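## Task

Gather the two grey steel power modules onto a single surface next to the arms, and the two wooden pillar blocks onto a single surface. All four must stay upright in their current orientation with their full base resting on that surface. Every other object has to finish directly on the surface it occupies now. Nothing may enter the slot in the top of a weight, or the attempt fails. Anything held in place only by a robot at the end does not count. Finish by releasing everything and moving the arms away.

## Robot and tools

Setup: four identical i2rt Big YAM arms, named arm1, arm2, arm3 and arm4. Each has six revolute joints, a two-finger gripper and a wrist camera. Two fixed cameras, room_a and room_b, watch the room. With joints 1 and 6 at zero and the hand level and pointing ahead, the wrist camera rides on top of the hand and looks toward the fingertips. The hand reaches roughly 1.0 m from the joint-1 axis at most. Joints move at different speeds, so the path between two postures can curve widely.

Frames: all positions share one scene frame with its origin on the floor and +z up. The hand point lies midway between the fingertips. The hand's z axis runs along the fingers, and the fingers open and close along its y axis. The pose of each arm's foot is never printed. Calls never take Cartesian poses; they take joint values only.

execute_actions: the argument "actions" is a list holding either one action object or nothing. An empty list only reports state and images. The action object is keyed by arm name. Under each arm name goes "joints", a dictionary of absolute targets keyed by joint name. These are not offsets. Any subset of joints and arms may be given. Arm joints are in radians, and the gripper is in metres.
- joint1_rad: -2.879 to 2.879, tolerance ±0.045. Turns the arm about its foot. Positive is counter-clockwise seen from above. At 0 the arm extends the way its foot faces.
- joint2_rad: 0 to 3.141, ±0.14. Shoulder. At 0 the upper arm lies roughly level, pointing backward. Increasing values lift it up and then forward.
- joint3_rad: 0 to 3.019, ±0.09. Elbow. At 0 the forearm is folded onto the upper arm. Increasing values open it.
- joint4_rad: -1.692 to 1.57, ±0.055. Hand pitch. Positive tilts the fingers up.
- joint5_rad: -1.57 to 1.57, ±0.03. Sideways swing of the hand. Positive goes to the arm's right.
- joint6_rad: -2.094 to 2.094, ±0.035. Hand roll. Positive is clockwise when viewed from behind the hand.
- gripper_m: 0 to 0.093, ±0.003. This is the fingertip gap. Each finger pad can squeeze with about 50 to 62 N, and some grippers with less.
Example action: {"arm1": {"joints": {"gripper_m": 0.05}}, "arm2": {"joints": {"joint1_rad": 0.3}}}
All motions in the action start together and may finish at different times, and no action runs longer than 15 s. An unknown key or an out-of-range number rejects the whole call, and nothing moves. Joints or arms you omit may keep pushing toward earlier targets.

The optional "cameras" argument lists camera names: arm1_cam_wrist to arm4_cam_wrist, room_a, room_b, or "all". If it is omitted, null or ["all"], every camera is returned; [] returns none. The "pictures" line gives the order of the returned images, which are taken when the call ends.

wait: "seconds" from 0 to 10. It commands nothing new and returns the same kind of result as an empty action.

zoom_image: "camera" names one camera, and "region" is [x0, y0, x1, y1] in pixels from the image's top-left corner, no larger than 504 by 504. It shows a closer look at that camera's most recent full image.

finished_scene: "scene" is the number of the current scene. It ends the scene for good and reports whether the task succeeded. The goal must already be met and stable. Replying with no tool call ends all remaining work.

Reading results: joint_status tells how each commanded motion of the last accepted action ended.
- "off_target": the joint stopped short of its target and may still be pushing.
- "contact_stop" or "time_out": the joint holds where it stopped. A timed-out joint may instead keep a target within 0.375, 0.375, 0.113, 0.225, 0.075 and 0.3 rad (joints 1 to 6) of its position and keep pushing. on_its_own lists such joints; "held at" there is the target, not the position. To relieve the push, command the joint to its reported position.
- "joint command not followed", often with a "cause:" line, means a safety check blocked that arm's joint targets. Its gripper command still runs, and the blocked joints read "not_followed". The arm may retry those targets on later actions until valid targets are sent or the path clears. This line never appears for calls without an action.
A target very close to the current value may produce no motion. A joint carrying a load sags. A MOTOR HOT line appears from 85 °C. At 100 °C an OVER-TEMPERATURE FAULT releases that arm and it falls, and its unfinished keys read "limit_stop_at_motor_heat"; send those targets again afterward. Any stop in a result cancels the later motion, wait and finish calls in the same reply. The simulation keeps running while you think, and the arms hold their last command.

Cautions: a Big YAM does not halt on touching something and can push hard, so avoid sustained pressing, which also overheats motors. Holding loads heats motors too. A hard squeeze between two arms fails and ends the run, and a hard collision may do the same. The anti-collision check can react late and ignores fingers, gripper housings and wrist cameras. No line reports arm-to-arm contact. Never drop, knock over or push anything off the work area or onto the floor. Loose objects may get a brief shove now and then. Place items gently and upright, keep everything clear of weight slots, then open the grippers and back away.

Each tool is called by a JSON object that holds its "method" and its "body", one argument or row to a line.

## Session

{"method": "execute_actions", "body": {
  "actions": []
}}

Scene clock: 0.00 s.
arm1.joint_positions: joint1_rad=+0.035 joint2_rad=+0.413 joint3_rad=+1.514 joint4_rad=-1.418 joint5_rad=-0.262 joint6_rad=-0.494 gripper_m=+0.094
arm1.joint_status: not commanded
arm1.hand: x=+0.3882 y=+1.7696 z=+1.3917 quat_wxyz=(-0.160, +0.799, +0.106, -0.570) (m; scene frame)
arm2.joint_positions: joint1_rad=-0.803 joint2_rad=+0.504 joint3_rad=+1.634 joint4_rad=-1.470 joint5_rad=-0.198 joint6_rad=+0.509 gripper_m=+0.094
arm2.joint_status: not commanded
arm2.hand: x=+0.3637 y=+0.2735 z=+1.4201 quat_wxyz=(-0.565, -0.580, -0.574, +0.124) (m; scene frame)
arm3.joint_positions: joint1_rad=+0.166 joint2_rad=+0.321 joint3_rad=+1.675 joint4_rad=-1.542 joint5_rad=+0.310 joint6_rad=-0.588 gripper_m=+0.094
arm3.joint_status: not commanded
arm3.hand: x=-0.6867 y=-0.6667 z=+1.4610 quat_wxyz=(-0.619, +0.605, -0.474, -0.158) (m; scene frame)
arm4.joint_positions: joint1_rad=+0.169 joint2_rad=+0.372 joint3_rad=+1.374 joint4_rad=-1.313 joint5_rad=+0.055 joint6_rad=+0.249 gripper_m=+0.094
arm4.joint_status: not commanded
arm4.hand: x=-0.1242 y=-1.5916 z=+1.3439 quat_wxyz=(-0.358, -0.740, -0.334, +0.462) (m; scene frame)
pictures: arm1_cam_wrist, arm2_cam_wrist, arm3_cam_wrist, arm4_cam_wrist, room_a, room_b
Images, in order (width x height): arm1_cam_wrist 672x504, arm2_cam_wrist 672x504, arm3_cam_wrist 672x504, arm4_cam_wrist 672x504, room_a 672x504, room_b 672x504.

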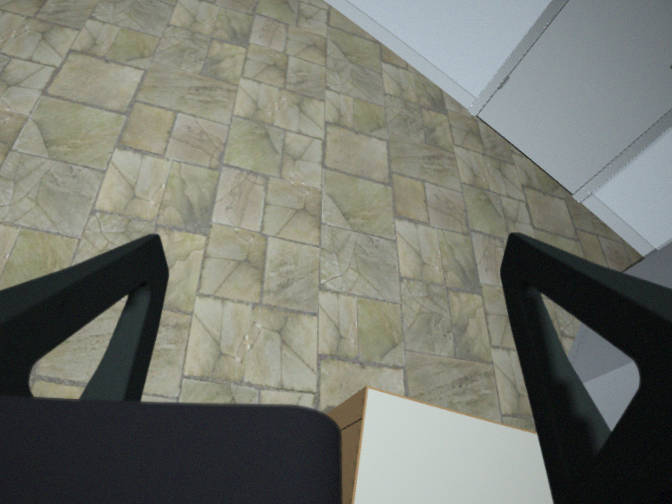

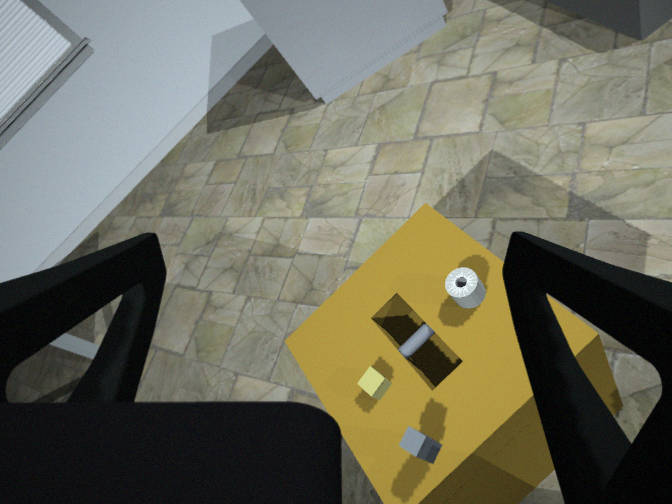

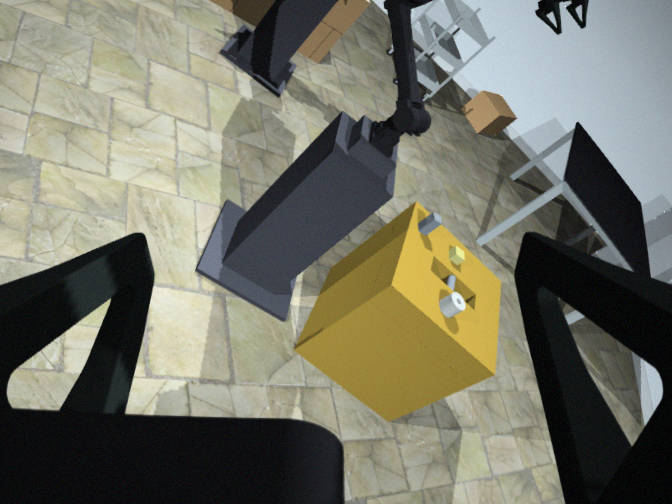

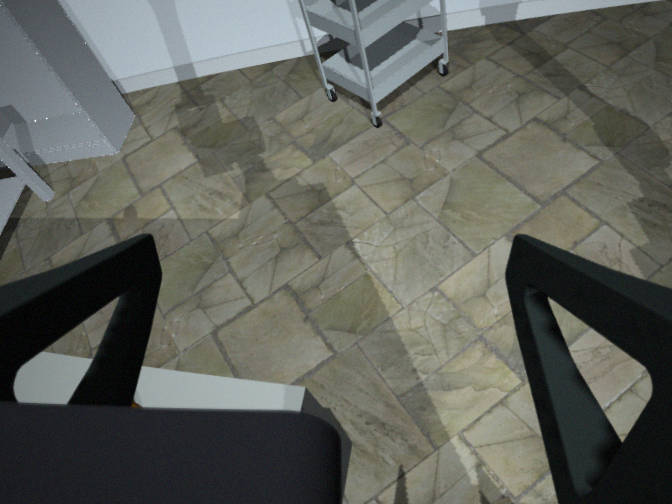

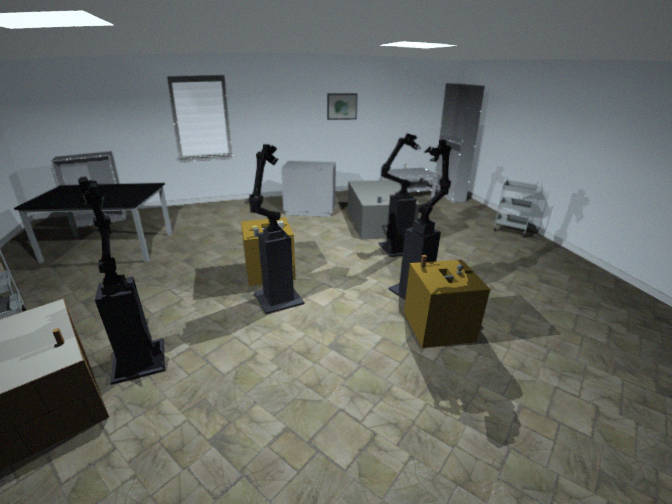

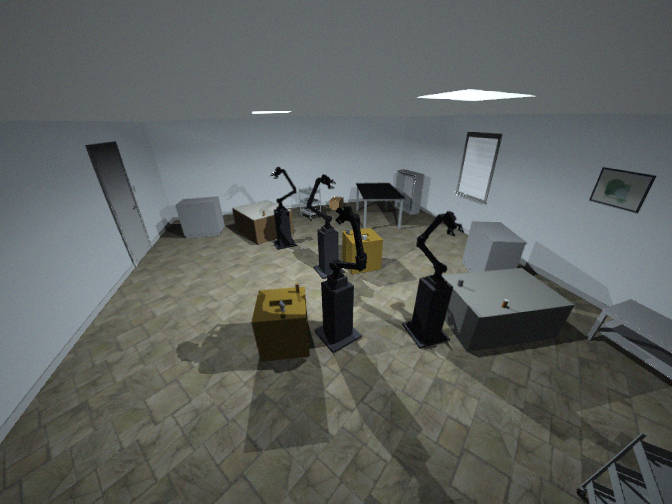

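Same plan: module 2→4, pillar 3→2→1.

{"method": "execute_actions", "body": {
  "actions": [
    {"arm1":{"joints":{"joint1_rad":-0.9,"joint2_rad":1.3,"joint3_rad":1.4,"joint4_rad":-1.1,"joint5_rad":0,"joint6_rad":0}},"arm2":{"joints":{"joint1_rad":0.05,"joint2_rad":1.7,"joint3_rad":1.084,"joint4_rad":-0.92,"joint5_rad":0,"joint6_rad":0}},"arm3":{"joints":{"joint1_rad":0.85,"joint2_rad":1.75,"joint3_rad":1.15,"joint4_rad":-0.93,"joint5_rad":0,"joint6_rad":0}},"arm4":{"joints":{"joint1_rad":1.3,"joint2_rad":1.1,"joint3_rad":1.5,"joint4_rad":-1.2,"joint5_rad":0,"joint6_rad":0}}}
  ],
  "cameras": ["arm1_cam_wrist","arm2_cam_wrist","arm3_cam_wrist","arm4_cam_wrist"]
}}

Scene clock: 7.57 s.
arm1.joint_positions: joint1_rad=-0.907 joint2_rad=+1.302 joint3_rad=+1.388 joint4_rad=-1.110 joint5_rad=-0.002 joint6_rad=-0.008 gripper_m=+0.094
arm1.joint_status: all done
arm1.hand: x=+0.3962 y=+2.2514 z=+1.1160 quat_wxyz=(-0.168, +0.751, -0.603, -0.210) (m; scene frame)
arm2.joint_positions: joint1_rad=+0.059 joint2_rad=+1.705 joint3_rad=+1.073 joint4_rad=-0.931 joint5_rad=+0.001 joint6_rad=+0.011 gripper_m=+0.094
arm2.joint_status: all done
arm2.hand: x=+0.7122 y=+0.2135 z=+0.8066 quat_wxyz=(-0.002, -0.181, -0.983, +0.001) (m; scene frame)
arm3.joint_positions: joint1_rad=+0.850 joint2_rad=+1.753 joint3_rad=+1.135 joint4_rad=-0.943 joint5_rad=+0.002 joint6_rad=-0.008 gripper_m=+0.094
arm3.joint_status: all done
arm3.hand: x=-0.9942 y=-0.2740 z=+0.8354 quat_wxyz=(-0.001, +0.883, -0.469, +0.002) (m; scene frame)
arm4.joint_positions: joint1_rad=+1.297 joint2_rad=+1.099 joint3_rad=+1.482 joint4_rad=-1.215 joint5_rad=+0.000 joint6_rad=+0.008 gripper_m=+0.094
arm4.joint_status: all done
arm4.hand: x=+0.2173 y=-1.8036 z=+1.2264 quat_wxyz=(-0.330, -0.401, -0.842, +0.145) (m; scene frame)
pictures: arm1_cam_wrist, arm2_cam_wrist, arm3_cam_wrist, arm4_cam_wrist
Images, in order (width x height): arm1_cam_wrist 672x504, arm2_cam_wrist 672x504, arm3_cam_wrist 672x504, arm4_cam_wrist 672x504.

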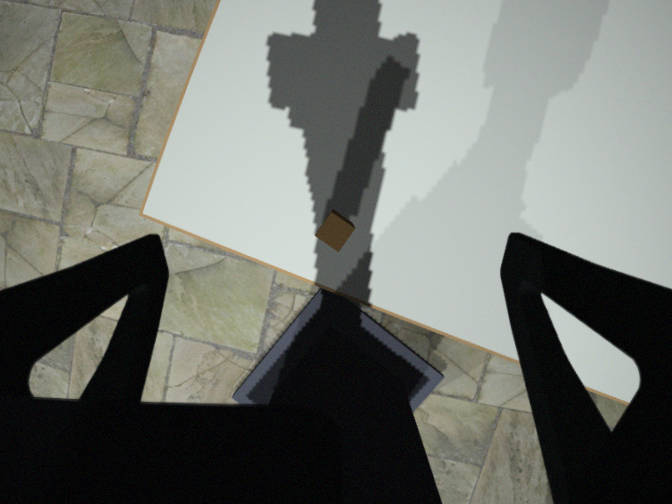

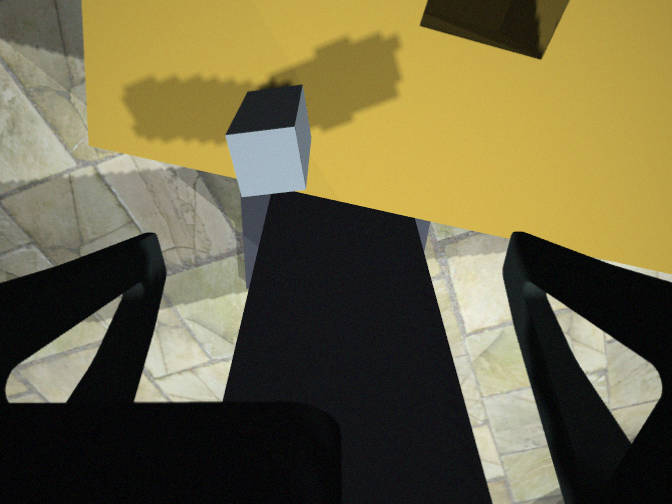

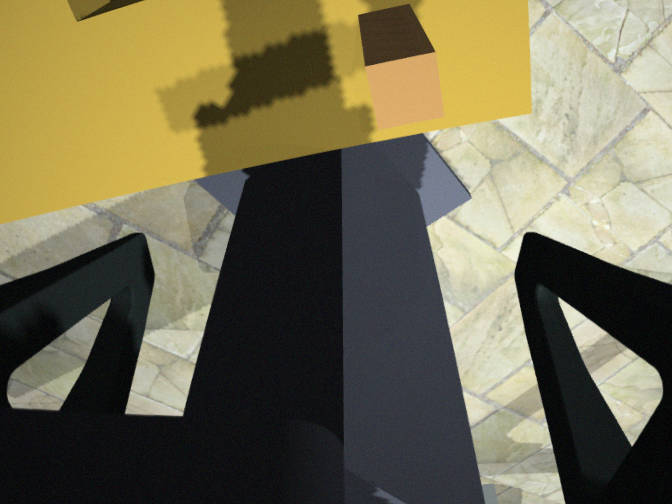

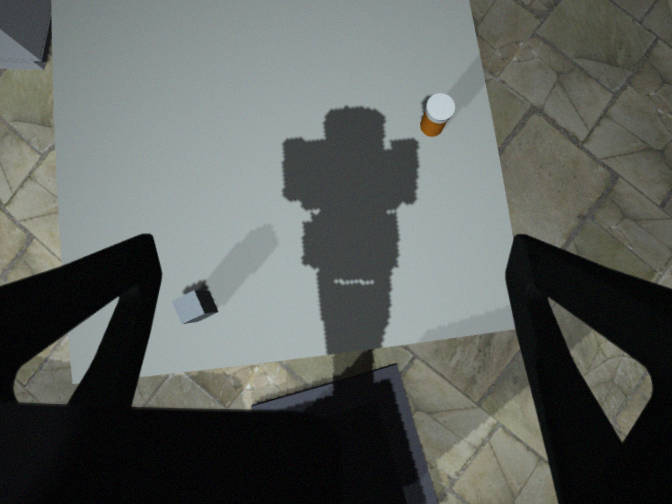

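{"method": "execute_actions", "body": {
  "actions": [
    {"arm1":{"joints":{"joint1_rad":1.88,"joint6_rad":-1.571,"joint4_rad":-1.5}},"arm2":{"joints":{"joint1_rad":0.155,"joint2_rad":1.885,"joint3_rad":0.915,"joint4_rad":-0.575,"joint6_rad":-0.04}},"arm3":{"joints":{"joint1_rad":0.77,"joint2_rad":1.945,"joint3_rad":1.065,"joint4_rad":-0.66,"joint6_rad":-0.25}},"arm4":{"joints":{"joint1_rad":-2.72}}}
  ],
  "cameras": ["arm2_cam_wrist","arm3_cam_wrist"]
}}

Scene clock: 20.43 s.
arm1.joint_positions: joint1_rad=+1.883 joint2_rad=+1.302 joint3_rad=+1.388 joint4_rad=-1.486 joint5_rad=-0.002 joint6_rad=-1.563 gripper_m=+0.095
arm1.joint_status: all done
arm1.hand: x=+0.4423 y=+1.3619 z=+1.0864 quat_wxyz=(-0.006, +0.074, +0.994, -0.087) (m; scene frame)
arm2.joint_positions: joint1_rad=+0.161 joint2_rad=+1.899 joint3_rad=+0.903 joint4_rad=-0.585 joint5_rad=+0.001 joint6_rad=-0.029 gripper_m=+0.094
arm2.joint_status: all done
arm2.hand: x=+0.6899 y=+0.2667 z=+0.6823 quat_wxyz=(+0.007, -0.111, -0.994, -0.001) (m; scene frame)
arm3.joint_positions: joint1_rad=+0.767 joint2_rad=+1.965 joint3_rad=+1.051 joint4_rad=-0.673 joint5_rad=+0.002 joint6_rad=-0.242 gripper_m=+0.094
arm3.joint_status: all done
arm3.hand: x=-0.9541 y=-0.2652 z=+0.7178 quat_wxyz=(+0.007, +0.916, -0.401, +0.013) (m; scene frame)
arm4.joint_positions: joint1_rad=-2.717 joint2_rad=+1.099 joint3_rad=+1.482 joint4_rad=-1.215 joint5_rad=+0.001 joint6_rad=+0.007 gripper_m=+0.094
arm4.joint_status: all done
arm4.hand: x=+0.0174 y=-1.0502 z=+1.2318 quat_wxyz=(+0.282, -0.596, +0.714, +0.233) (m; scene frame)
pictures: arm2_cam_wrist, arm3_cam_wrist
Images, in order (width x height): arm2_cam_wrist 672x504, arm3_cam_wrist 672x504.

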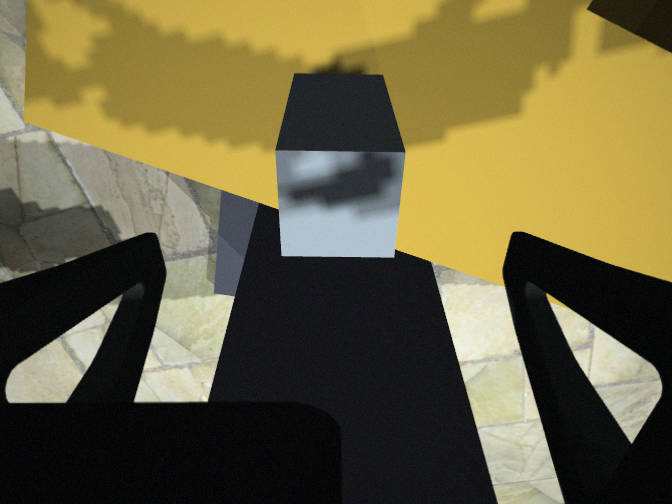

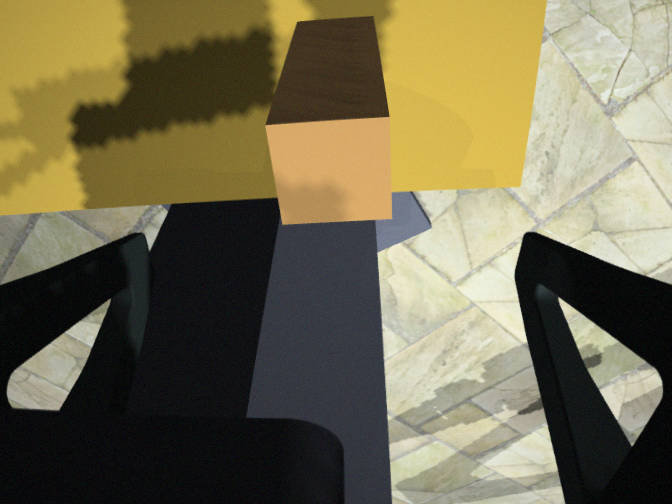

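{"method": "execute_actions", "body": {
  "actions": [
    {"arm2":{"joints":{"joint2_rad":2.04,"joint4_rad":-0.415}},"arm3":{"joints":{"joint2_rad":2.07,"joint4_rad":-0.51,"joint6_rad":-0.31}},"arm4":{"joints":{"joint2_rad":2.0,"joint3_rad":1.8,"joint4_rad":-0.7}}}
  ],
  "cameras": ["arm2_cam_wrist","arm3_cam_wrist"]
}}

Scene clock: 27.70 s.
arm1.joint_positions: joint1_rad=+1.883 joint2_rad=+1.302 joint3_rad=+1.388 joint4_rad=-1.486 joint5_rad=-0.002 joint6_rad=-1.563 gripper_m=+0.095
arm1.joint_status: not commanded
arm1.hand: x=+0.4423 y=+1.3619 z=+1.0864 quat_wxyz=(-0.006, +0.074, +0.994, -0.087) (m; scene frame)
arm2.joint_positions: joint1_rad=+0.161 joint2_rad=+2.059 joint3_rad=+0.903 joint4_rad=-0.426 joint5_rad=+0.001 joint6_rad=-0.029 gripper_m=+0.094
arm2.joint_status: all done
arm2.hand: x=+0.6872 y=+0.2674 z=+0.6194 quat_wxyz=(+0.007, -0.111, -0.994, -0.001) (m; scene frame)
arm3.joint_positions: joint1_rad=+0.767 joint2_rad=+2.073 joint3_rad=+1.051 joint4_rad=-0.524 joint5_rad=+0.002 joint6_rad=-0.302 gripper_m=+0.094
arm3.joint_status: all done
arm3.hand: x=-0.9586 y=-0.2567 z=+0.6702 quat_wxyz=(-0.006, +0.928, -0.373, -0.004) (m; scene frame)
arm4.joint_positions: joint1_rad=-2.717 joint2_rad=+2.001 joint3_rad=+1.775 joint4_rad=-0.721 joint5_rad=+0.001 joint6_rad=+0.007 gripper_m=+0.094
arm4.joint_status: all done
arm4.hand: x=+0.0774 y=-0.7250 z=+0.9375 quat_wxyz=(+0.241, -0.608, +0.730, +0.198) (m; scene frame)
pictures: arm2_cam_wrist, arm3_cam_wrist
Images, in order (width x height): arm2_cam_wrist 672x504, arm3_cam_wrist 672x504.

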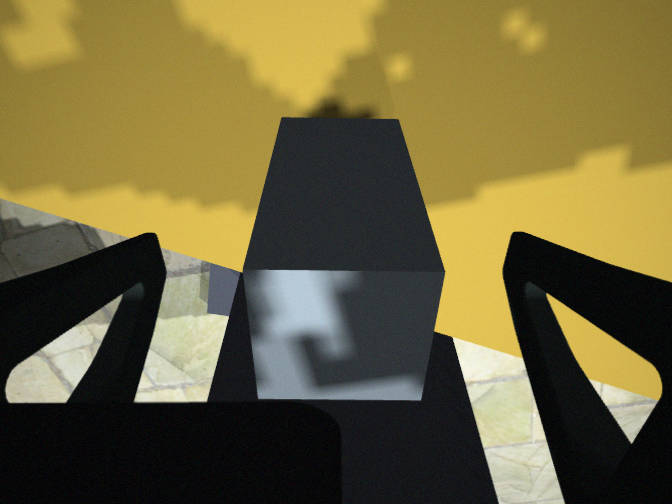

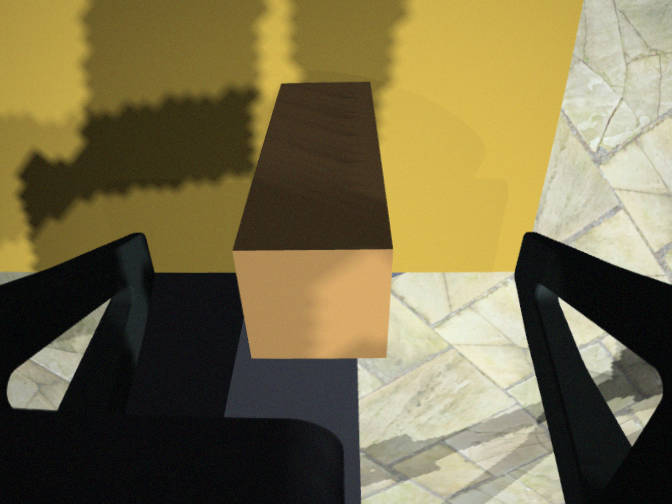

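{"method": "execute_actions", "body": {
  "actions": [
    {"arm2":{"joints":{"gripper_m":0}},"arm3":{"joints":{"joint2_rad":2.13}}}
  ],
  "cameras": []
}}

{"method": "execute_actions", "body": {
  "actions": [
    {"arm2":{"joints":{"joint2_rad":1.6,"joint4_rad":-0.84}},"arm3":{"joints":{"gripper_m":0}}}
  ],
  "cameras": ["arm2_cam_wrist","arm3_cam_wrist"]
}}

{"method": "execute_actions", "body": {
  "actions": [
    {"arm2":{"joints":{"joint1_rad":-1.342,"joint6_rad":1.571,"joint3_rad":1.4}},"arm3":{"joints":{"joint2_rad":1.5,"joint4_rad":-1.1}}}
  ],
  "cameras": []
}}

{"method": "execute_actions", "body": {
  "actions": [
    {"arm2":{"joints":{"joint2_rad":2.7,"joint3_rad":2.56,"joint4_rad":-0.52}},"arm3":{"joints":{"joint1_rad":-0.52,"joint6_rad":1.571}}}
  ],
  "cameras": ["arm4_cam_wrist","arm3_cam_wrist"]
}}

Scene clock: 40.17 s.
arm1.joint_positions: joint1_rad=+1.883 joint2_rad=+1.302 joint3_rad=+1.388 joint4_rad=-1.486 joint5_rad=-0.002 joint6_rad=-1.563 gripper_m=+0.095
arm1.joint_status: not commanded
arm1.hand: x=+0.4423 y=+1.3619 z=+1.0864 quat_wxyz=(-0.006, +0.074, +0.994, -0.087) (m; scene frame)
arm2.joint_positions: joint1_rad=+0.161 joint2_rad=+2.059 joint3_rad=+0.903 joint4_rad=-0.425 joint5_rad=+0.001 joint6_rad=-0.030 gripper_m=+0.039
arm2.joint_status: gripper_m off_target (ended at +0.039, target +0.000)
arm2.hand: x=+0.6874 y=+0.2673 z=+0.6194 quat_wxyz=(+0.007, -0.111, -0.994, +0.000) (m; scene frame)
arm3.joint_positions: joint1_rad=+0.767 joint2_rad=+2.121 joint3_rad=+1.051 joint4_rad=-0.522 joint5_rad=+0.002 joint6_rad=-0.302 gripper_m=+0.094
arm3.joint_status: all done
arm3.hand: x=-0.9520 y=-0.2687 z=+0.6488 quat_wxyz=(+0.009, +0.928, -0.373, +0.014) (m; scene frame)
arm4.joint_positions: joint1_rad=-2.717 joint2_rad=+2.001 joint3_rad=+1.775 joint4_rad=-0.721 joint5_rad=+0.001 joint6_rad=+0.007 gripper_m=+0.094
arm4.joint_status: not commanded
arm4.hand: x=+0.0774 y=-0.7250 z=+0.9375 quat_wxyz=(+0.241, -0.608, +0.730, +0.198) (m; scene frame)
pictures: none
No camera images: the call's "cameras" was empty. Leave "cameras" out to get every camera's image.

Scene clock: 41.47 s.
arm1.joint_positions: joint1_rad=+1.883 joint2_rad=+1.302 joint3_rad=+1.388 joint4_rad=-1.486 joint5_rad=-0.002 joint6_rad=-1.563 gripper_m=+0.095
arm1.joint_status: not commanded
arm1.hand: x=+0.4423 y=+1.3619 z=+1.0864 quat_wxyz=(-0.006, +0.074, +0.994, -0.087) (m; scene frame)
arm2.joint_positions: joint1_rad=+0.161 joint2_rad=+1.604 joint3_rad=+0.903 joint4_rad=-0.832 joint5_rad=+0.001 joint6_rad=-0.030 gripper_m=+0.039
arm2.joint_status: all done
arm2.hand: x=+0.6807 y=+0.2690 z=+0.7962 quat_wxyz=(-0.017, -0.111, -0.994, +0.003) (m; scene frame)
arm3.joint_positions: joint1_rad=+0.767 joint2_rad=+2.121 joint3_rad=+1.051 joint4_rad=-0.522 joint5_rad=+0.001 joint6_rad=-0.303 gripper_m=+0.034
arm3.joint_status: gripper_m off_target (ended at +0.034, target +0.000)
arm3.hand: x=-0.9522 y=-0.2687 z=+0.6488 quat_wxyz=(+0.009, +0.928, -0.373, +0.014) (m; scene frame)
arm4.joint_positions: joint1_rad=-2.717 joint2_rad=+2.001 joint3_rad=+1.775 joint4_rad=-0.721 joint5_rad=+0.001 joint6_rad=+0.007 gripper_m=+0.094
arm4.joint_status: not commanded
arm4.hand: x=+0.0774 y=-0.7250 z=+0.9375 quat_wxyz=(+0.241, -0.608, +0.730, +0.198) (m; scene frame)
pictures: arm2_cam_wrist, arm3_cam_wrist
Images, in order (width x height): arm2_cam_wrist 672x504, arm3_cam_wrist 672x504.

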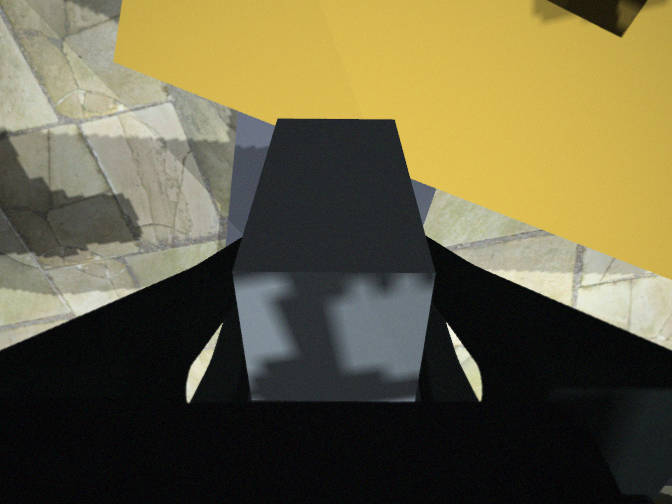

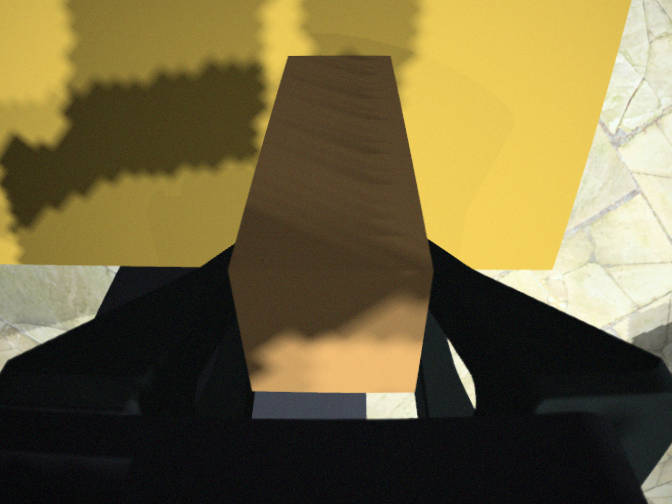

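Scene clock: 43.67 s.
arm1.joint_positions: joint1_rad=+1.883 joint2_rad=+1.302 joint3_rad=+1.388 joint4_rad=-1.486 joint5_rad=-0.002 joint6_rad=-1.563 gripper_m=+0.095
arm1.joint_status: not commanded
arm1.hand: x=+0.4423 y=+1.3619 z=+1.0864 quat_wxyz=(-0.006, +0.074, +0.994, -0.087) (m; scene frame)
arm2.joint_positions: joint1_rad=-1.344 joint2_rad=+1.626 joint3_rad=+1.365 joint4_rad=-0.837 joint5_rad=+0.003 joint6_rad=+1.559 gripper_m=+0.039
arm2.joint_status: all done
arm2.hand: x=+0.1808 y=-0.2115 z=+0.9702 quat_wxyz=(-0.232, -0.969, +0.084, +0.027) (m; scene frame)
arm3.joint_positions: joint1_rad=+0.767 joint2_rad=+1.492 joint3_rad=+1.051 joint4_rad=-1.088 joint5_rad=+0.001 joint6_rad=-0.303 gripper_m=+0.034
arm3.joint_status: all done
arm3.hand: x=-0.9348 y=-0.3017 z=+0.9175 quat_wxyz=(-0.011, +0.928, -0.373, -0.011) (m; scene frame)
arm4.joint_positions: joint1_rad=-2.717 joint2_rad=+2.001 joint3_rad=+1.775 joint4_rad=-0.721 joint5_rad=+0.001 joint6_rad=+0.007 gripper_m=+0.094
arm4.joint_status: not commanded
arm4.hand: x=+0.0774 y=-0.7250 z=+0.9375 quat_wxyz=(+0.241, -0.608, +0.730, +0.198) (m; scene frame)
pictures: none
No camera images: the call's "cameras" was empty. Leave "cameras" out to get every camera's image.

Scene clock: 45.97 s.
arm1.joint_positions: joint1_rad=+1.883 joint2_rad=+1.302 joint3_rad=+1.388 joint4_rad=-1.486 joint5_rad=-0.002 joint6_rad=-1.563 gripper_m=+0.095
arm1.joint_status: not commanded
arm1.hand: x=+0.4423 y=+1.3619 z=+1.0864 quat_wxyz=(-0.006, +0.074, +0.994, -0.087) (m; scene frame)
arm2.joint_positions: joint1_rad=-1.344 joint2_rad=+2.738 joint3_rad=+2.485 joint4_rad=-0.534 joint5_rad=+0.003 joint6_rad=+1.561 gripper_m=+0.039
arm2.joint_status: all done
arm2.hand: x=+0.1157 y=-0.5537 z=+0.7295 quat_wxyz=(-0.380, -0.921, +0.081, +0.041) (m; scene frame)
arm3.joint_positions: joint1_rad=-0.519 joint2_rad=+1.495 joint3_rad=+1.051 joint4_rad=-1.088 joint5_rad=+0.000 joint6_rad=+1.562 gripper_m=+0.034
arm3.joint_status: all done
arm3.hand: x=-0.4415 y=-0.3718 z=+0.9211 quat_wxyz=(-0.013, -0.377, -0.926, -0.015) (m; scene frame)
arm4.joint_positions: joint1_rad=-2.717 joint2_rad=+2.001 joint3_rad=+1.775 joint4_rad=-0.721 joint5_rad=+0.001 joint6_rad=+0.007 gripper_m=+0.094
arm4.joint_status: not commanded
arm4.hand: x=+0.0774 y=-0.7250 z=+0.9375 quat_wxyz=(+0.241, -0.608, +0.730, +0.198) (m; scene frame)
pictures: arm3_cam_wrist, arm4_cam_wrist
Images, in order (width x height): arm3_cam_wrist 672x504, arm4_cam_wrist 672x504.

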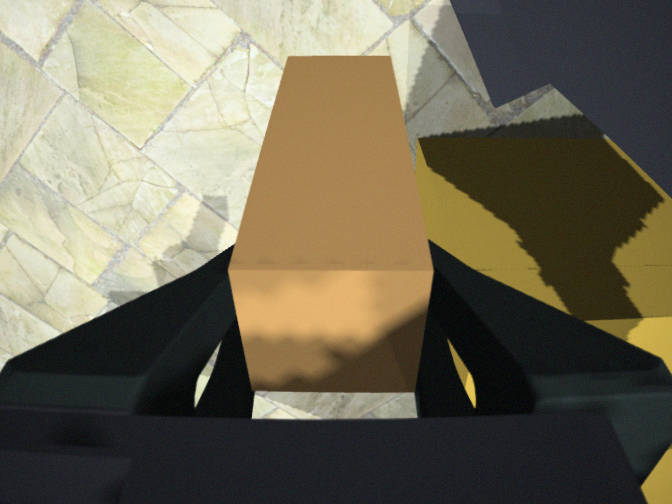

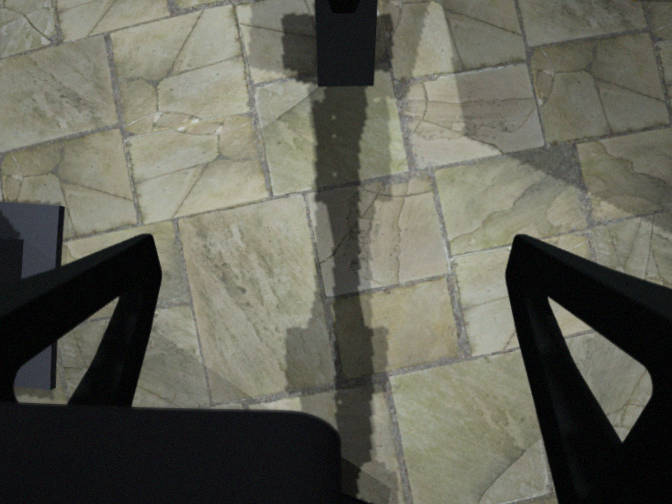

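{"method": "execute_actions", "body": {
  "actions": [
    {"arm4":{"joints":{"joint2_rad":2.5,"joint3_rad":2.27,"joint4_rad":-0.73,"joint5_rad":0.05}}}
  ],
  "cameras": []
}}

{"method": "execute_actions", "body": {
  "actions": [
    {"arm4":{"joints":{"joint2_rad":2.76,"joint3_rad":2.6,"joint4_rad":-0.83}}}
  ],
  "cameras": ["arm4_cam_wrist","arm2_cam_wrist"]
}}

Scene clock: 51.80 s.
arm1.joint_positions: joint1_rad=+1.883 joint2_rad=+1.302 joint3_rad=+1.388 joint4_rad=-1.486 joint5_rad=-0.002 joint6_rad=-1.563 gripper_m=+0.095
arm1.joint_status: not commanded
arm1.hand: x=+0.4423 y=+1.3619 z=+1.0864 quat_wxyz=(-0.006, +0.074, +0.994, -0.087) (m; scene frame)
arm2.joint_positions: joint1_rad=-1.344 joint2_rad=+2.738 joint3_rad=+2.485 joint4_rad=-0.534 joint5_rad=+0.003 joint6_rad=+1.561 gripper_m=+0.039
arm2.joint_status: not commanded
arm2.hand: x=+0.1157 y=-0.5537 z=+0.7295 quat_wxyz=(-0.380, -0.921, +0.081, +0.041) (m; scene frame)
arm3.joint_positions: joint1_rad=-0.519 joint2_rad=+1.495 joint3_rad=+1.051 joint4_rad=-1.088 joint5_rad=+0.000 joint6_rad=+1.563 gripper_m=+0.034
arm3.joint_status: not commanded
arm3.hand: x=-0.4415 y=-0.3718 z=+0.9211 quat_wxyz=(-0.013, -0.378, -0.926, -0.015) (m; scene frame)
arm4.joint_positions: joint1_rad=-2.717 joint2_rad=+2.506 joint3_rad=+2.225 joint4_rad=-0.721 joint5_rad=+0.048 joint6_rad=+0.007 gripper_m=+0.094
arm4.joint_status: all done
arm4.hand: x=+0.1060 y=-0.6177 z=+0.7650 quat_wxyz=(+0.235, -0.608, +0.740, +0.164) (m; scene frame)
pictures: none
No camera images: the call's "cameras" was empty. Leave "cameras" out to get every camera's image.

Scene clock: 53.13 s.
arm1.joint_positions: joint1_rad=+1.883 joint2_rad=+1.302 joint3_rad=+1.388 joint4_rad=-1.486 joint5_rad=-0.002 joint6_rad=-1.563 gripper_m=+0.095
arm1.joint_status: not commanded
arm1.hand: x=+0.4423 y=+1.3619 z=+1.0864 quat_wxyz=(-0.006, +0.074, +0.994, -0.087) (m; scene frame)
arm2.joint_positions: joint1_rad=-1.344 joint2_rad=+2.738 joint3_rad=+2.485 joint4_rad=-0.534 joint5_rad=+0.003 joint6_rad=+1.561 gripper_m=+0.039
arm2.joint_status: not commanded
arm2.hand: x=+0.1157 y=-0.5537 z=+0.7295 quat_wxyz=(-0.380, -0.921, +0.081, +0.041) (m; scene frame)
arm3.joint_positions: joint1_rad=-0.519 joint2_rad=+1.495 joint3_rad=+1.051 joint4_rad=-1.088 joint5_rad=+0.000 joint6_rad=+1.563 gripper_m=+0.034
arm3.joint_status: not commanded
arm3.hand: x=-0.4415 y=-0.3718 z=+0.9211 quat_wxyz=(-0.013, -0.378, -0.926, -0.015) (m; scene frame)
arm4.joint_positions: joint1_rad=-2.717 joint2_rad=+2.742 joint3_rad=+2.553 joint4_rad=-0.814 joint5_rad=+0.048 joint6_rad=+0.007 gripper_m=+0.094
arm4.joint_status: all done
arm4.hand: x=+0.1131 y=-0.5795 z=+0.7142 quat_wxyz=(+0.235, -0.608, +0.740, +0.164) (m; scene frame)
pictures: arm2_cam_wrist, arm4_cam_wrist
Images, in order (width x height): arm2_cam_wrist 672x504, arm4_cam_wrist 672x504.

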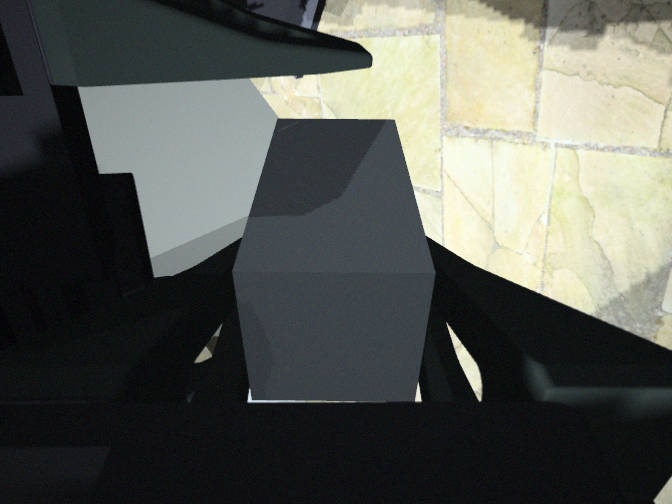

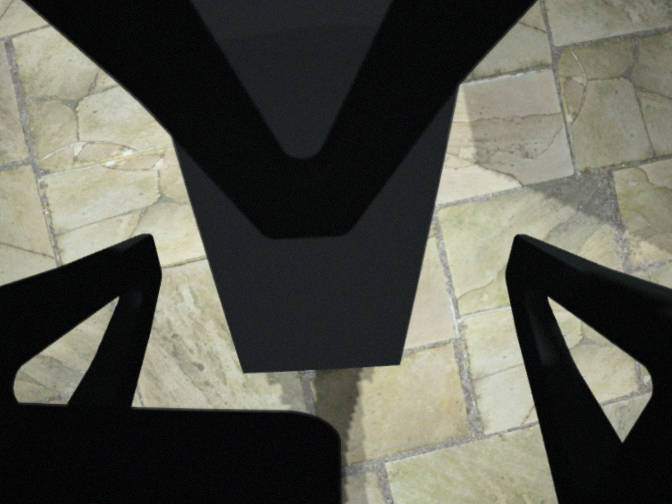

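Place pitch ≈ −0.21.

{"method": "execute_actions", "body": {
  "actions": [
    {"arm4":{"joints":{"gripper_m":0,"joint5_rad":0.018}}}
  ],
  "cameras": ["arm2_cam_wrist"]
}}

{"method": "execute_actions", "body": {
  "actions": [
    {"arm2":{"joints":{"gripper_m":0.065,"joint2_rad":2.73,"joint3_rad":2.5,"joint4_rad":-0.53}}}
  ],
  "cameras": []
}}

{"method": "execute_actions", "body": {
  "actions": [
    {"arm4":{"joints":{"joint4_rad":-1.15}}}
  ],
  "cameras": ["arm4_cam_wrist","arm2_cam_wrist"]
}}

Scene clock: 59.37 s.
arm1.joint_positions: joint1_rad=+1.883 joint2_rad=+1.302 joint3_rad=+1.388 joint4_rad=-1.486 joint5_rad=-0.002 joint6_rad=-1.563 gripper_m=+0.095
arm1.joint_status: not commanded
arm1.hand: x=+0.4423 y=+1.3619 z=+1.0864 quat_wxyz=(-0.006, +0.074, +0.994, -0.087) (m; scene frame)
arm2.joint_positions: joint1_rad=-1.344 joint2_rad=+2.738 joint3_rad=+2.485 joint4_rad=-0.534 joint5_rad=+0.004 joint6_rad=+1.564 gripper_m=+0.039
arm2.joint_status: not commanded
arm2.hand: x=+0.1156 y=-0.5537 z=+0.7295 quat_wxyz=(-0.380, -0.921, +0.082, +0.040) (m; scene frame)
arm3.joint_positions: joint1_rad=-0.519 joint2_rad=+1.495 joint3_rad=+1.051 joint4_rad=-1.088 joint5_rad=+0.000 joint6_rad=+1.563 gripper_m=+0.034
arm3.joint_status: not commanded
arm3.hand: x=-0.4415 y=-0.3718 z=+0.9211 quat_wxyz=(-0.013, -0.378, -0.926, -0.015) (m; scene frame)
arm4.joint_positions: joint1_rad=-2.717 joint2_rad=+2.742 joint3_rad=+2.553 joint4_rad=-0.814 joint5_rad=+0.019 joint6_rad=+0.002 gripper_m=+0.039
arm4.joint_status: gripper_m off_target (ended at +0.039, target +0.000); the others done
arm4.hand: x=+0.1084 y=-0.5786 z=+0.7140 quat_wxyz=(+0.227, -0.614, +0.736, +0.174) (m; scene frame)
pictures: arm2_cam_wrist
Images, in order (width x height): arm2_cam_wrist 672x504.

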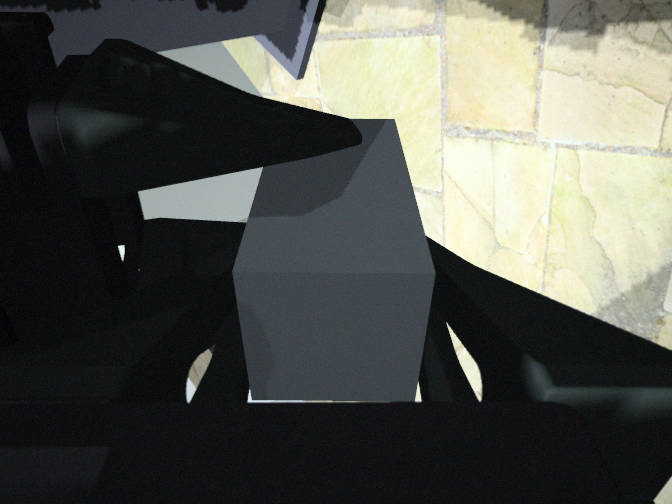

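Scene clock: 60.00 s.
arm1.joint_positions: joint1_rad=+1.883 joint2_rad=+1.302 joint3_rad=+1.388 joint4_rad=-1.486 joint5_rad=-0.002 joint6_rad=-1.563 gripper_m=+0.095
arm1.joint_status: not commanded
arm1.hand: x=+0.4423 y=+1.3619 z=+1.0864 quat_wxyz=(-0.006, +0.074, +0.994, -0.087) (m; scene frame)
arm2.joint_positions: joint1_rad=-1.344 joint2_rad=+2.738 joint3_rad=+2.485 joint4_rad=-0.534 joint5_rad=+0.004 joint6_rad=+1.564 gripper_m=+0.065
arm2.joint_status: all done
arm2.hand: x=+0.1156 y=-0.5537 z=+0.7295 quat_wxyz=(-0.380, -0.921, +0.082, +0.040) (m; scene frame)
arm3.joint_positions: joint1_rad=-0.519 joint2_rad=+1.495 joint3_rad=+1.051 joint4_rad=-1.088 joint5_rad=+0.000 joint6_rad=+1.563 gripper_m=+0.034
arm3.joint_status: not commanded
arm3.hand: x=-0.4415 y=-0.3718 z=+0.9211 quat_wxyz=(-0.013, -0.378, -0.926, -0.015) (m; scene frame)
arm4.joint_positions: joint1_rad=-2.717 joint2_rad=+2.742 joint3_rad=+2.553 joint4_rad=-0.817 joint5_rad=+0.019 joint6_rad=+0.002 gripper_m=+0.039
arm4.joint_status: not commanded
arm4.hand: x=+0.1083 y=-0.5790 z=+0.7137 quat_wxyz=(+0.226, -0.614, +0.736, +0.173) (m; scene frame)
pictures: none
No camera images: the call's "cameras" was empty. Leave "cameras" out to get every camera's image.

Scene clock: 61.03 s.
arm1.joint_positions: joint1_rad=+1.883 joint2_rad=+1.302 joint3_rad=+1.388 joint4_rad=-1.486 joint5_rad=-0.002 joint6_rad=-1.563 gripper_m=+0.095
arm1.joint_status: not commanded
arm1.hand: x=+0.4423 y=+1.3619 z=+1.0864 quat_wxyz=(-0.006, +0.074, +0.994, -0.087) (m; scene frame)
arm2.joint_positions: joint1_rad=-1.344 joint2_rad=+2.738 joint3_rad=+2.485 joint4_rad=-0.534 joint5_rad=+0.004 joint6_rad=+1.564 gripper_m=+0.065
arm2.joint_status: not commanded
arm2.hand: x=+0.1156 y=-0.5537 z=+0.7295 quat_wxyz=(-0.380, -0.921, +0.082, +0.040) (m; scene frame)
arm3.joint_positions: joint1_rad=-0.519 joint2_rad=+1.495 joint3_rad=+1.051 joint4_rad=-1.088 joint5_rad=+0.000 joint6_rad=+1.563 gripper_m=+0.034
arm3.joint_status: not commanded
arm3.hand: x=-0.4415 y=-0.3718 z=+0.9211 quat_wxyz=(-0.013, -0.378, -0.926, -0.015) (m; scene frame)
arm4.joint_positions: joint1_rad=-2.717 joint2_rad=+2.742 joint3_rad=+2.553 joint4_rad=-1.134 joint5_rad=+0.019 joint6_rad=+0.002 gripper_m=+0.039
arm4.joint_status: all done
arm4.hand: x=+0.0961 y=-0.6491 z=+0.6822 quat_wxyz=(+0.108, -0.636, +0.761, +0.073) (m; scene frame)
pictures: arm2_cam_wrist, arm4_cam_wrist
Images, in order (width x height): arm2_cam_wrist 672x504, arm4_cam_wrist 672x504.

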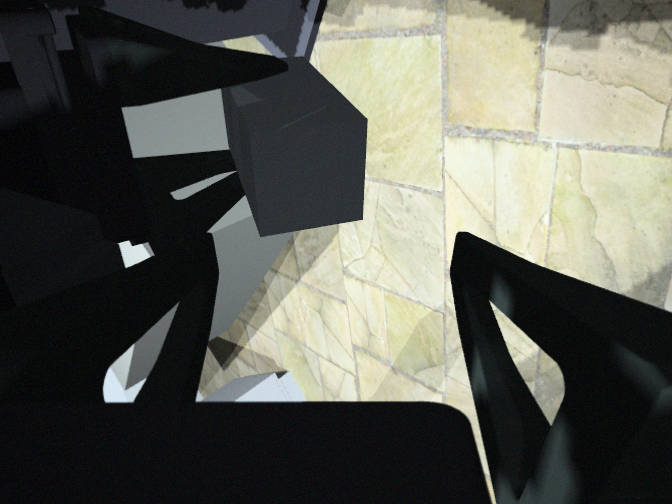

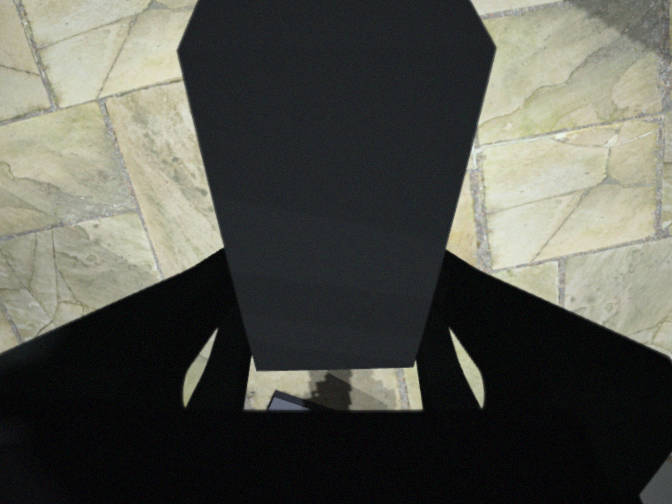

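{"method": "execute_actions", "body": {
  "actions": [
    {"arm2":{"joints":{"joint2_rad":1.85,"joint3_rad":1.3,"gripper_m":0.093,"joint6_rad":0}},"arm4":{"joints":{"joint2_rad":2.4,"joint3_rad":2.0}}}
  ],
  "cameras": []
}}

{"method": "execute_actions", "body": {
  "actions": [
    {"arm2":{"joints":{"joint1_rad":-1.92,"joint3_rad":1.03,"joint4_rad":0.8}},"arm4":{"joints":{"joint2_rad":1.0,"joint3_rad":1.0,"joint4_rad":-0.3}},"arm3":{"joints":{"joint2_rad":2.08,"joint3_rad":2.1,"joint4_rad":-1.55}}}
  ],
  "cameras": ["arm2_cam_wrist"]
}}

{"method": "execute_actions", "body": {
  "actions": [
    {"arm2":{"joints":{"joint2_rad":2.11,"joint3_rad":1.43,"joint4_rad":0.73}},"arm4":{"joints":{"joint1_rad":1.25}}}
  ],
  "cameras": ["arm2_cam_wrist","arm3_cam_wrist"]
}}

Scene clock: 71.73 s.
arm1.joint_positions: joint1_rad=+1.883 joint2_rad=+1.302 joint3_rad=+1.388 joint4_rad=-1.486 joint5_rad=-0.002 joint6_rad=-1.563 gripper_m=+0.095
arm1.joint_status: not commanded
arm1.hand: x=+0.4423 y=+1.3619 z=+1.0864 quat_wxyz=(-0.006, +0.074, +0.994, -0.087) (m; scene frame)
arm2.joint_positions: joint1_rad=-1.344 joint2_rad=+1.870 joint3_rad=+1.291 joint4_rad=-0.531 joint5_rad=+0.004 joint6_rad=+0.012 gripper_m=+0.093
arm2.joint_status: all done
arm2.hand: x=+0.1736 y=-0.2464 z=+0.8256 quat_wxyz=(-0.144, -0.753, -0.618, +0.177) (m; scene frame)
arm3.joint_positions: joint1_rad=-0.519 joint2_rad=+1.495 joint3_rad=+1.051 joint4_rad=-1.088 joint5_rad=+0.000 joint6_rad=+1.563 gripper_m=+0.034
arm3.joint_status: not commanded
arm3.hand: x=-0.4415 y=-0.3718 z=+0.9211 quat_wxyz=(-0.013, -0.378, -0.926, -0.015) (m; scene frame)
arm4.joint_positions: joint1_rad=-2.717 joint2_rad=+2.390 joint3_rad=+1.993 joint4_rad=-1.140 joint5_rad=+0.019 joint6_rad=+0.002 gripper_m=+0.039
arm4.joint_status: all done
arm4.hand: x=+0.0735 y=-0.7748 z=+0.7214 quat_wxyz=(+0.026, -0.641, +0.767, +0.004) (m; scene frame)
pictures: none
No camera images: the call's "cameras" was empty. Leave "cameras" out to get every camera's image.

Scene clock: 73.57 s.
arm1.joint_positions: joint1_rad=+1.883 joint2_rad=+1.302 joint3_rad=+1.388 joint4_rad=-1.486 joint5_rad=-0.002 joint6_rad=-1.563 gripper_m=+0.095
arm1.joint_status: not commanded
arm1.hand: x=+0.4423 y=+1.3619 z=+1.0864 quat_wxyz=(-0.006, +0.074, +0.994, -0.087) (m; scene frame)
arm2.joint_positions: joint1_rad=-1.931 joint2_rad=+1.866 joint3_rad=+1.031 joint4_rad=+0.780 joint5_rad=+0.000 joint6_rad=+0.009 gripper_m=+0.093
arm2.joint_status: all done
arm2.hand: x=-0.1975 y=-0.1306 z=+0.9612 quat_wxyz=(-0.269, -0.669, -0.280, +0.633) (m; scene frame)
arm3.joint_positions: joint1_rad=-0.519 joint2_rad=+2.094 joint3_rad=+2.060 joint4_rad=-1.538 joint5_rad=+0.000 joint6_rad=+1.564 gripper_m=+0.034
arm3.joint_status: all done
arm3.hand: x=-0.2756 y=-0.2040 z=+0.9831 quat_wxyz=(-0.006, -0.378, -0.926, +0.003) (m; scene frame)
arm4.joint_positions: joint1_rad=-2.717 joint2_rad=+1.012 joint3_rad=+0.998 joint4_rad=-0.330 joint5_rad=+0.019 joint6_rad=+0.002 gripper_m=+0.039
arm4.joint_status: all done
arm4.hand: x=+0.0319 y=-0.9890 z=+1.1722 quat_wxyz=(+0.451, -0.520, +0.627, +0.365) (m; scene frame)
pictures: arm2_cam_wrist
Images, in order (width x height): arm2_cam_wrist 672x504.

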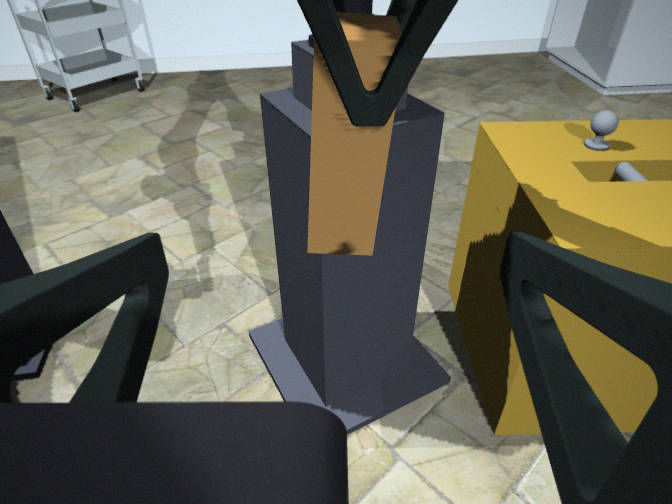

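Scene clock: 76.60 s.
arm1.joint_positions: joint1_rad=+1.883 joint2_rad=+1.302 joint3_rad=+1.388 joint4_rad=-1.486 joint5_rad=-0.002 joint6_rad=-1.563 gripper_m=+0.095
arm1.joint_status: not commanded
arm1.hand: x=+0.4423 y=+1.3619 z=+1.0864 quat_wxyz=(-0.006, +0.074, +0.994, -0.087) (m; scene frame)
arm2.joint_positions: joint1_rad=-1.931 joint2_rad=+2.127 joint3_rad=+1.379 joint4_rad=+0.730 joint5_rad=+0.000 joint6_rad=+0.009 gripper_m=+0.093
arm2.joint_status: all done
arm2.hand: x=-0.2719 y=-0.2068 z=+0.9368 quat_wxyz=(-0.274, -0.658, -0.275, +0.646) (m; scene frame)
arm3.joint_positions: joint1_rad=-0.519 joint2_rad=+2.094 joint3_rad=+2.060 joint4_rad=-1.538 joint5_rad=+0.000 joint6_rad=+1.564 gripper_m=+0.034
arm3.joint_status: not commanded
arm3.hand: x=-0.2756 y=-0.2040 z=+0.9831 quat_wxyz=(-0.006, -0.378, -0.926, +0.003) (m; scene frame)
arm4.joint_positions: joint1_rad=+1.249 joint2_rad=+1.012 joint3_rad=+0.998 joint4_rad=-0.330 joint5_rad=+0.016 joint6_rad=+0.002 gripper_m=+0.039
arm4.joint_status: all done
arm4.hand: x=+0.2366 y=-1.8674 z=+1.1655 quat_wxyz=(-0.514, -0.373, -0.729, +0.257) (m; scene frame)
pictures: arm2_cam_wrist, arm3_cam_wrist
Images, in order (width x height): arm2_cam_wrist 672x504, arm3_cam_wrist 672x504.

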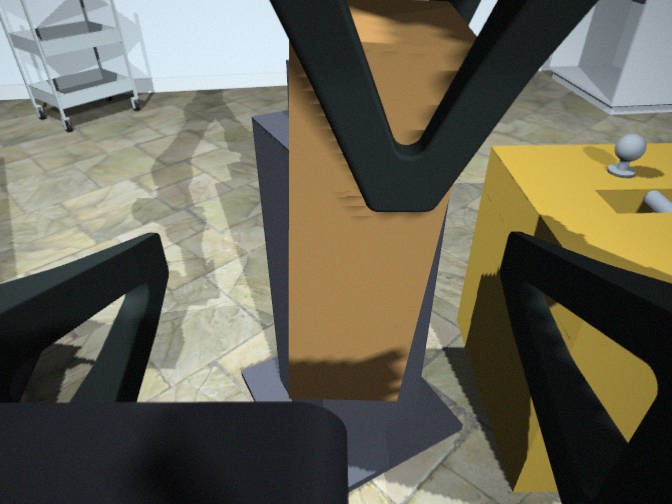

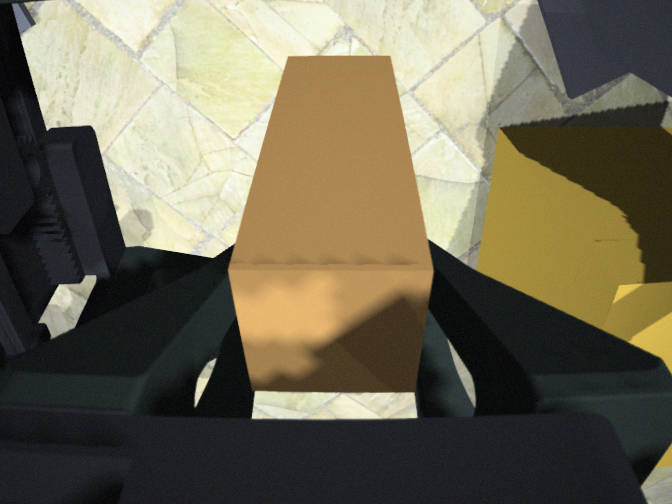

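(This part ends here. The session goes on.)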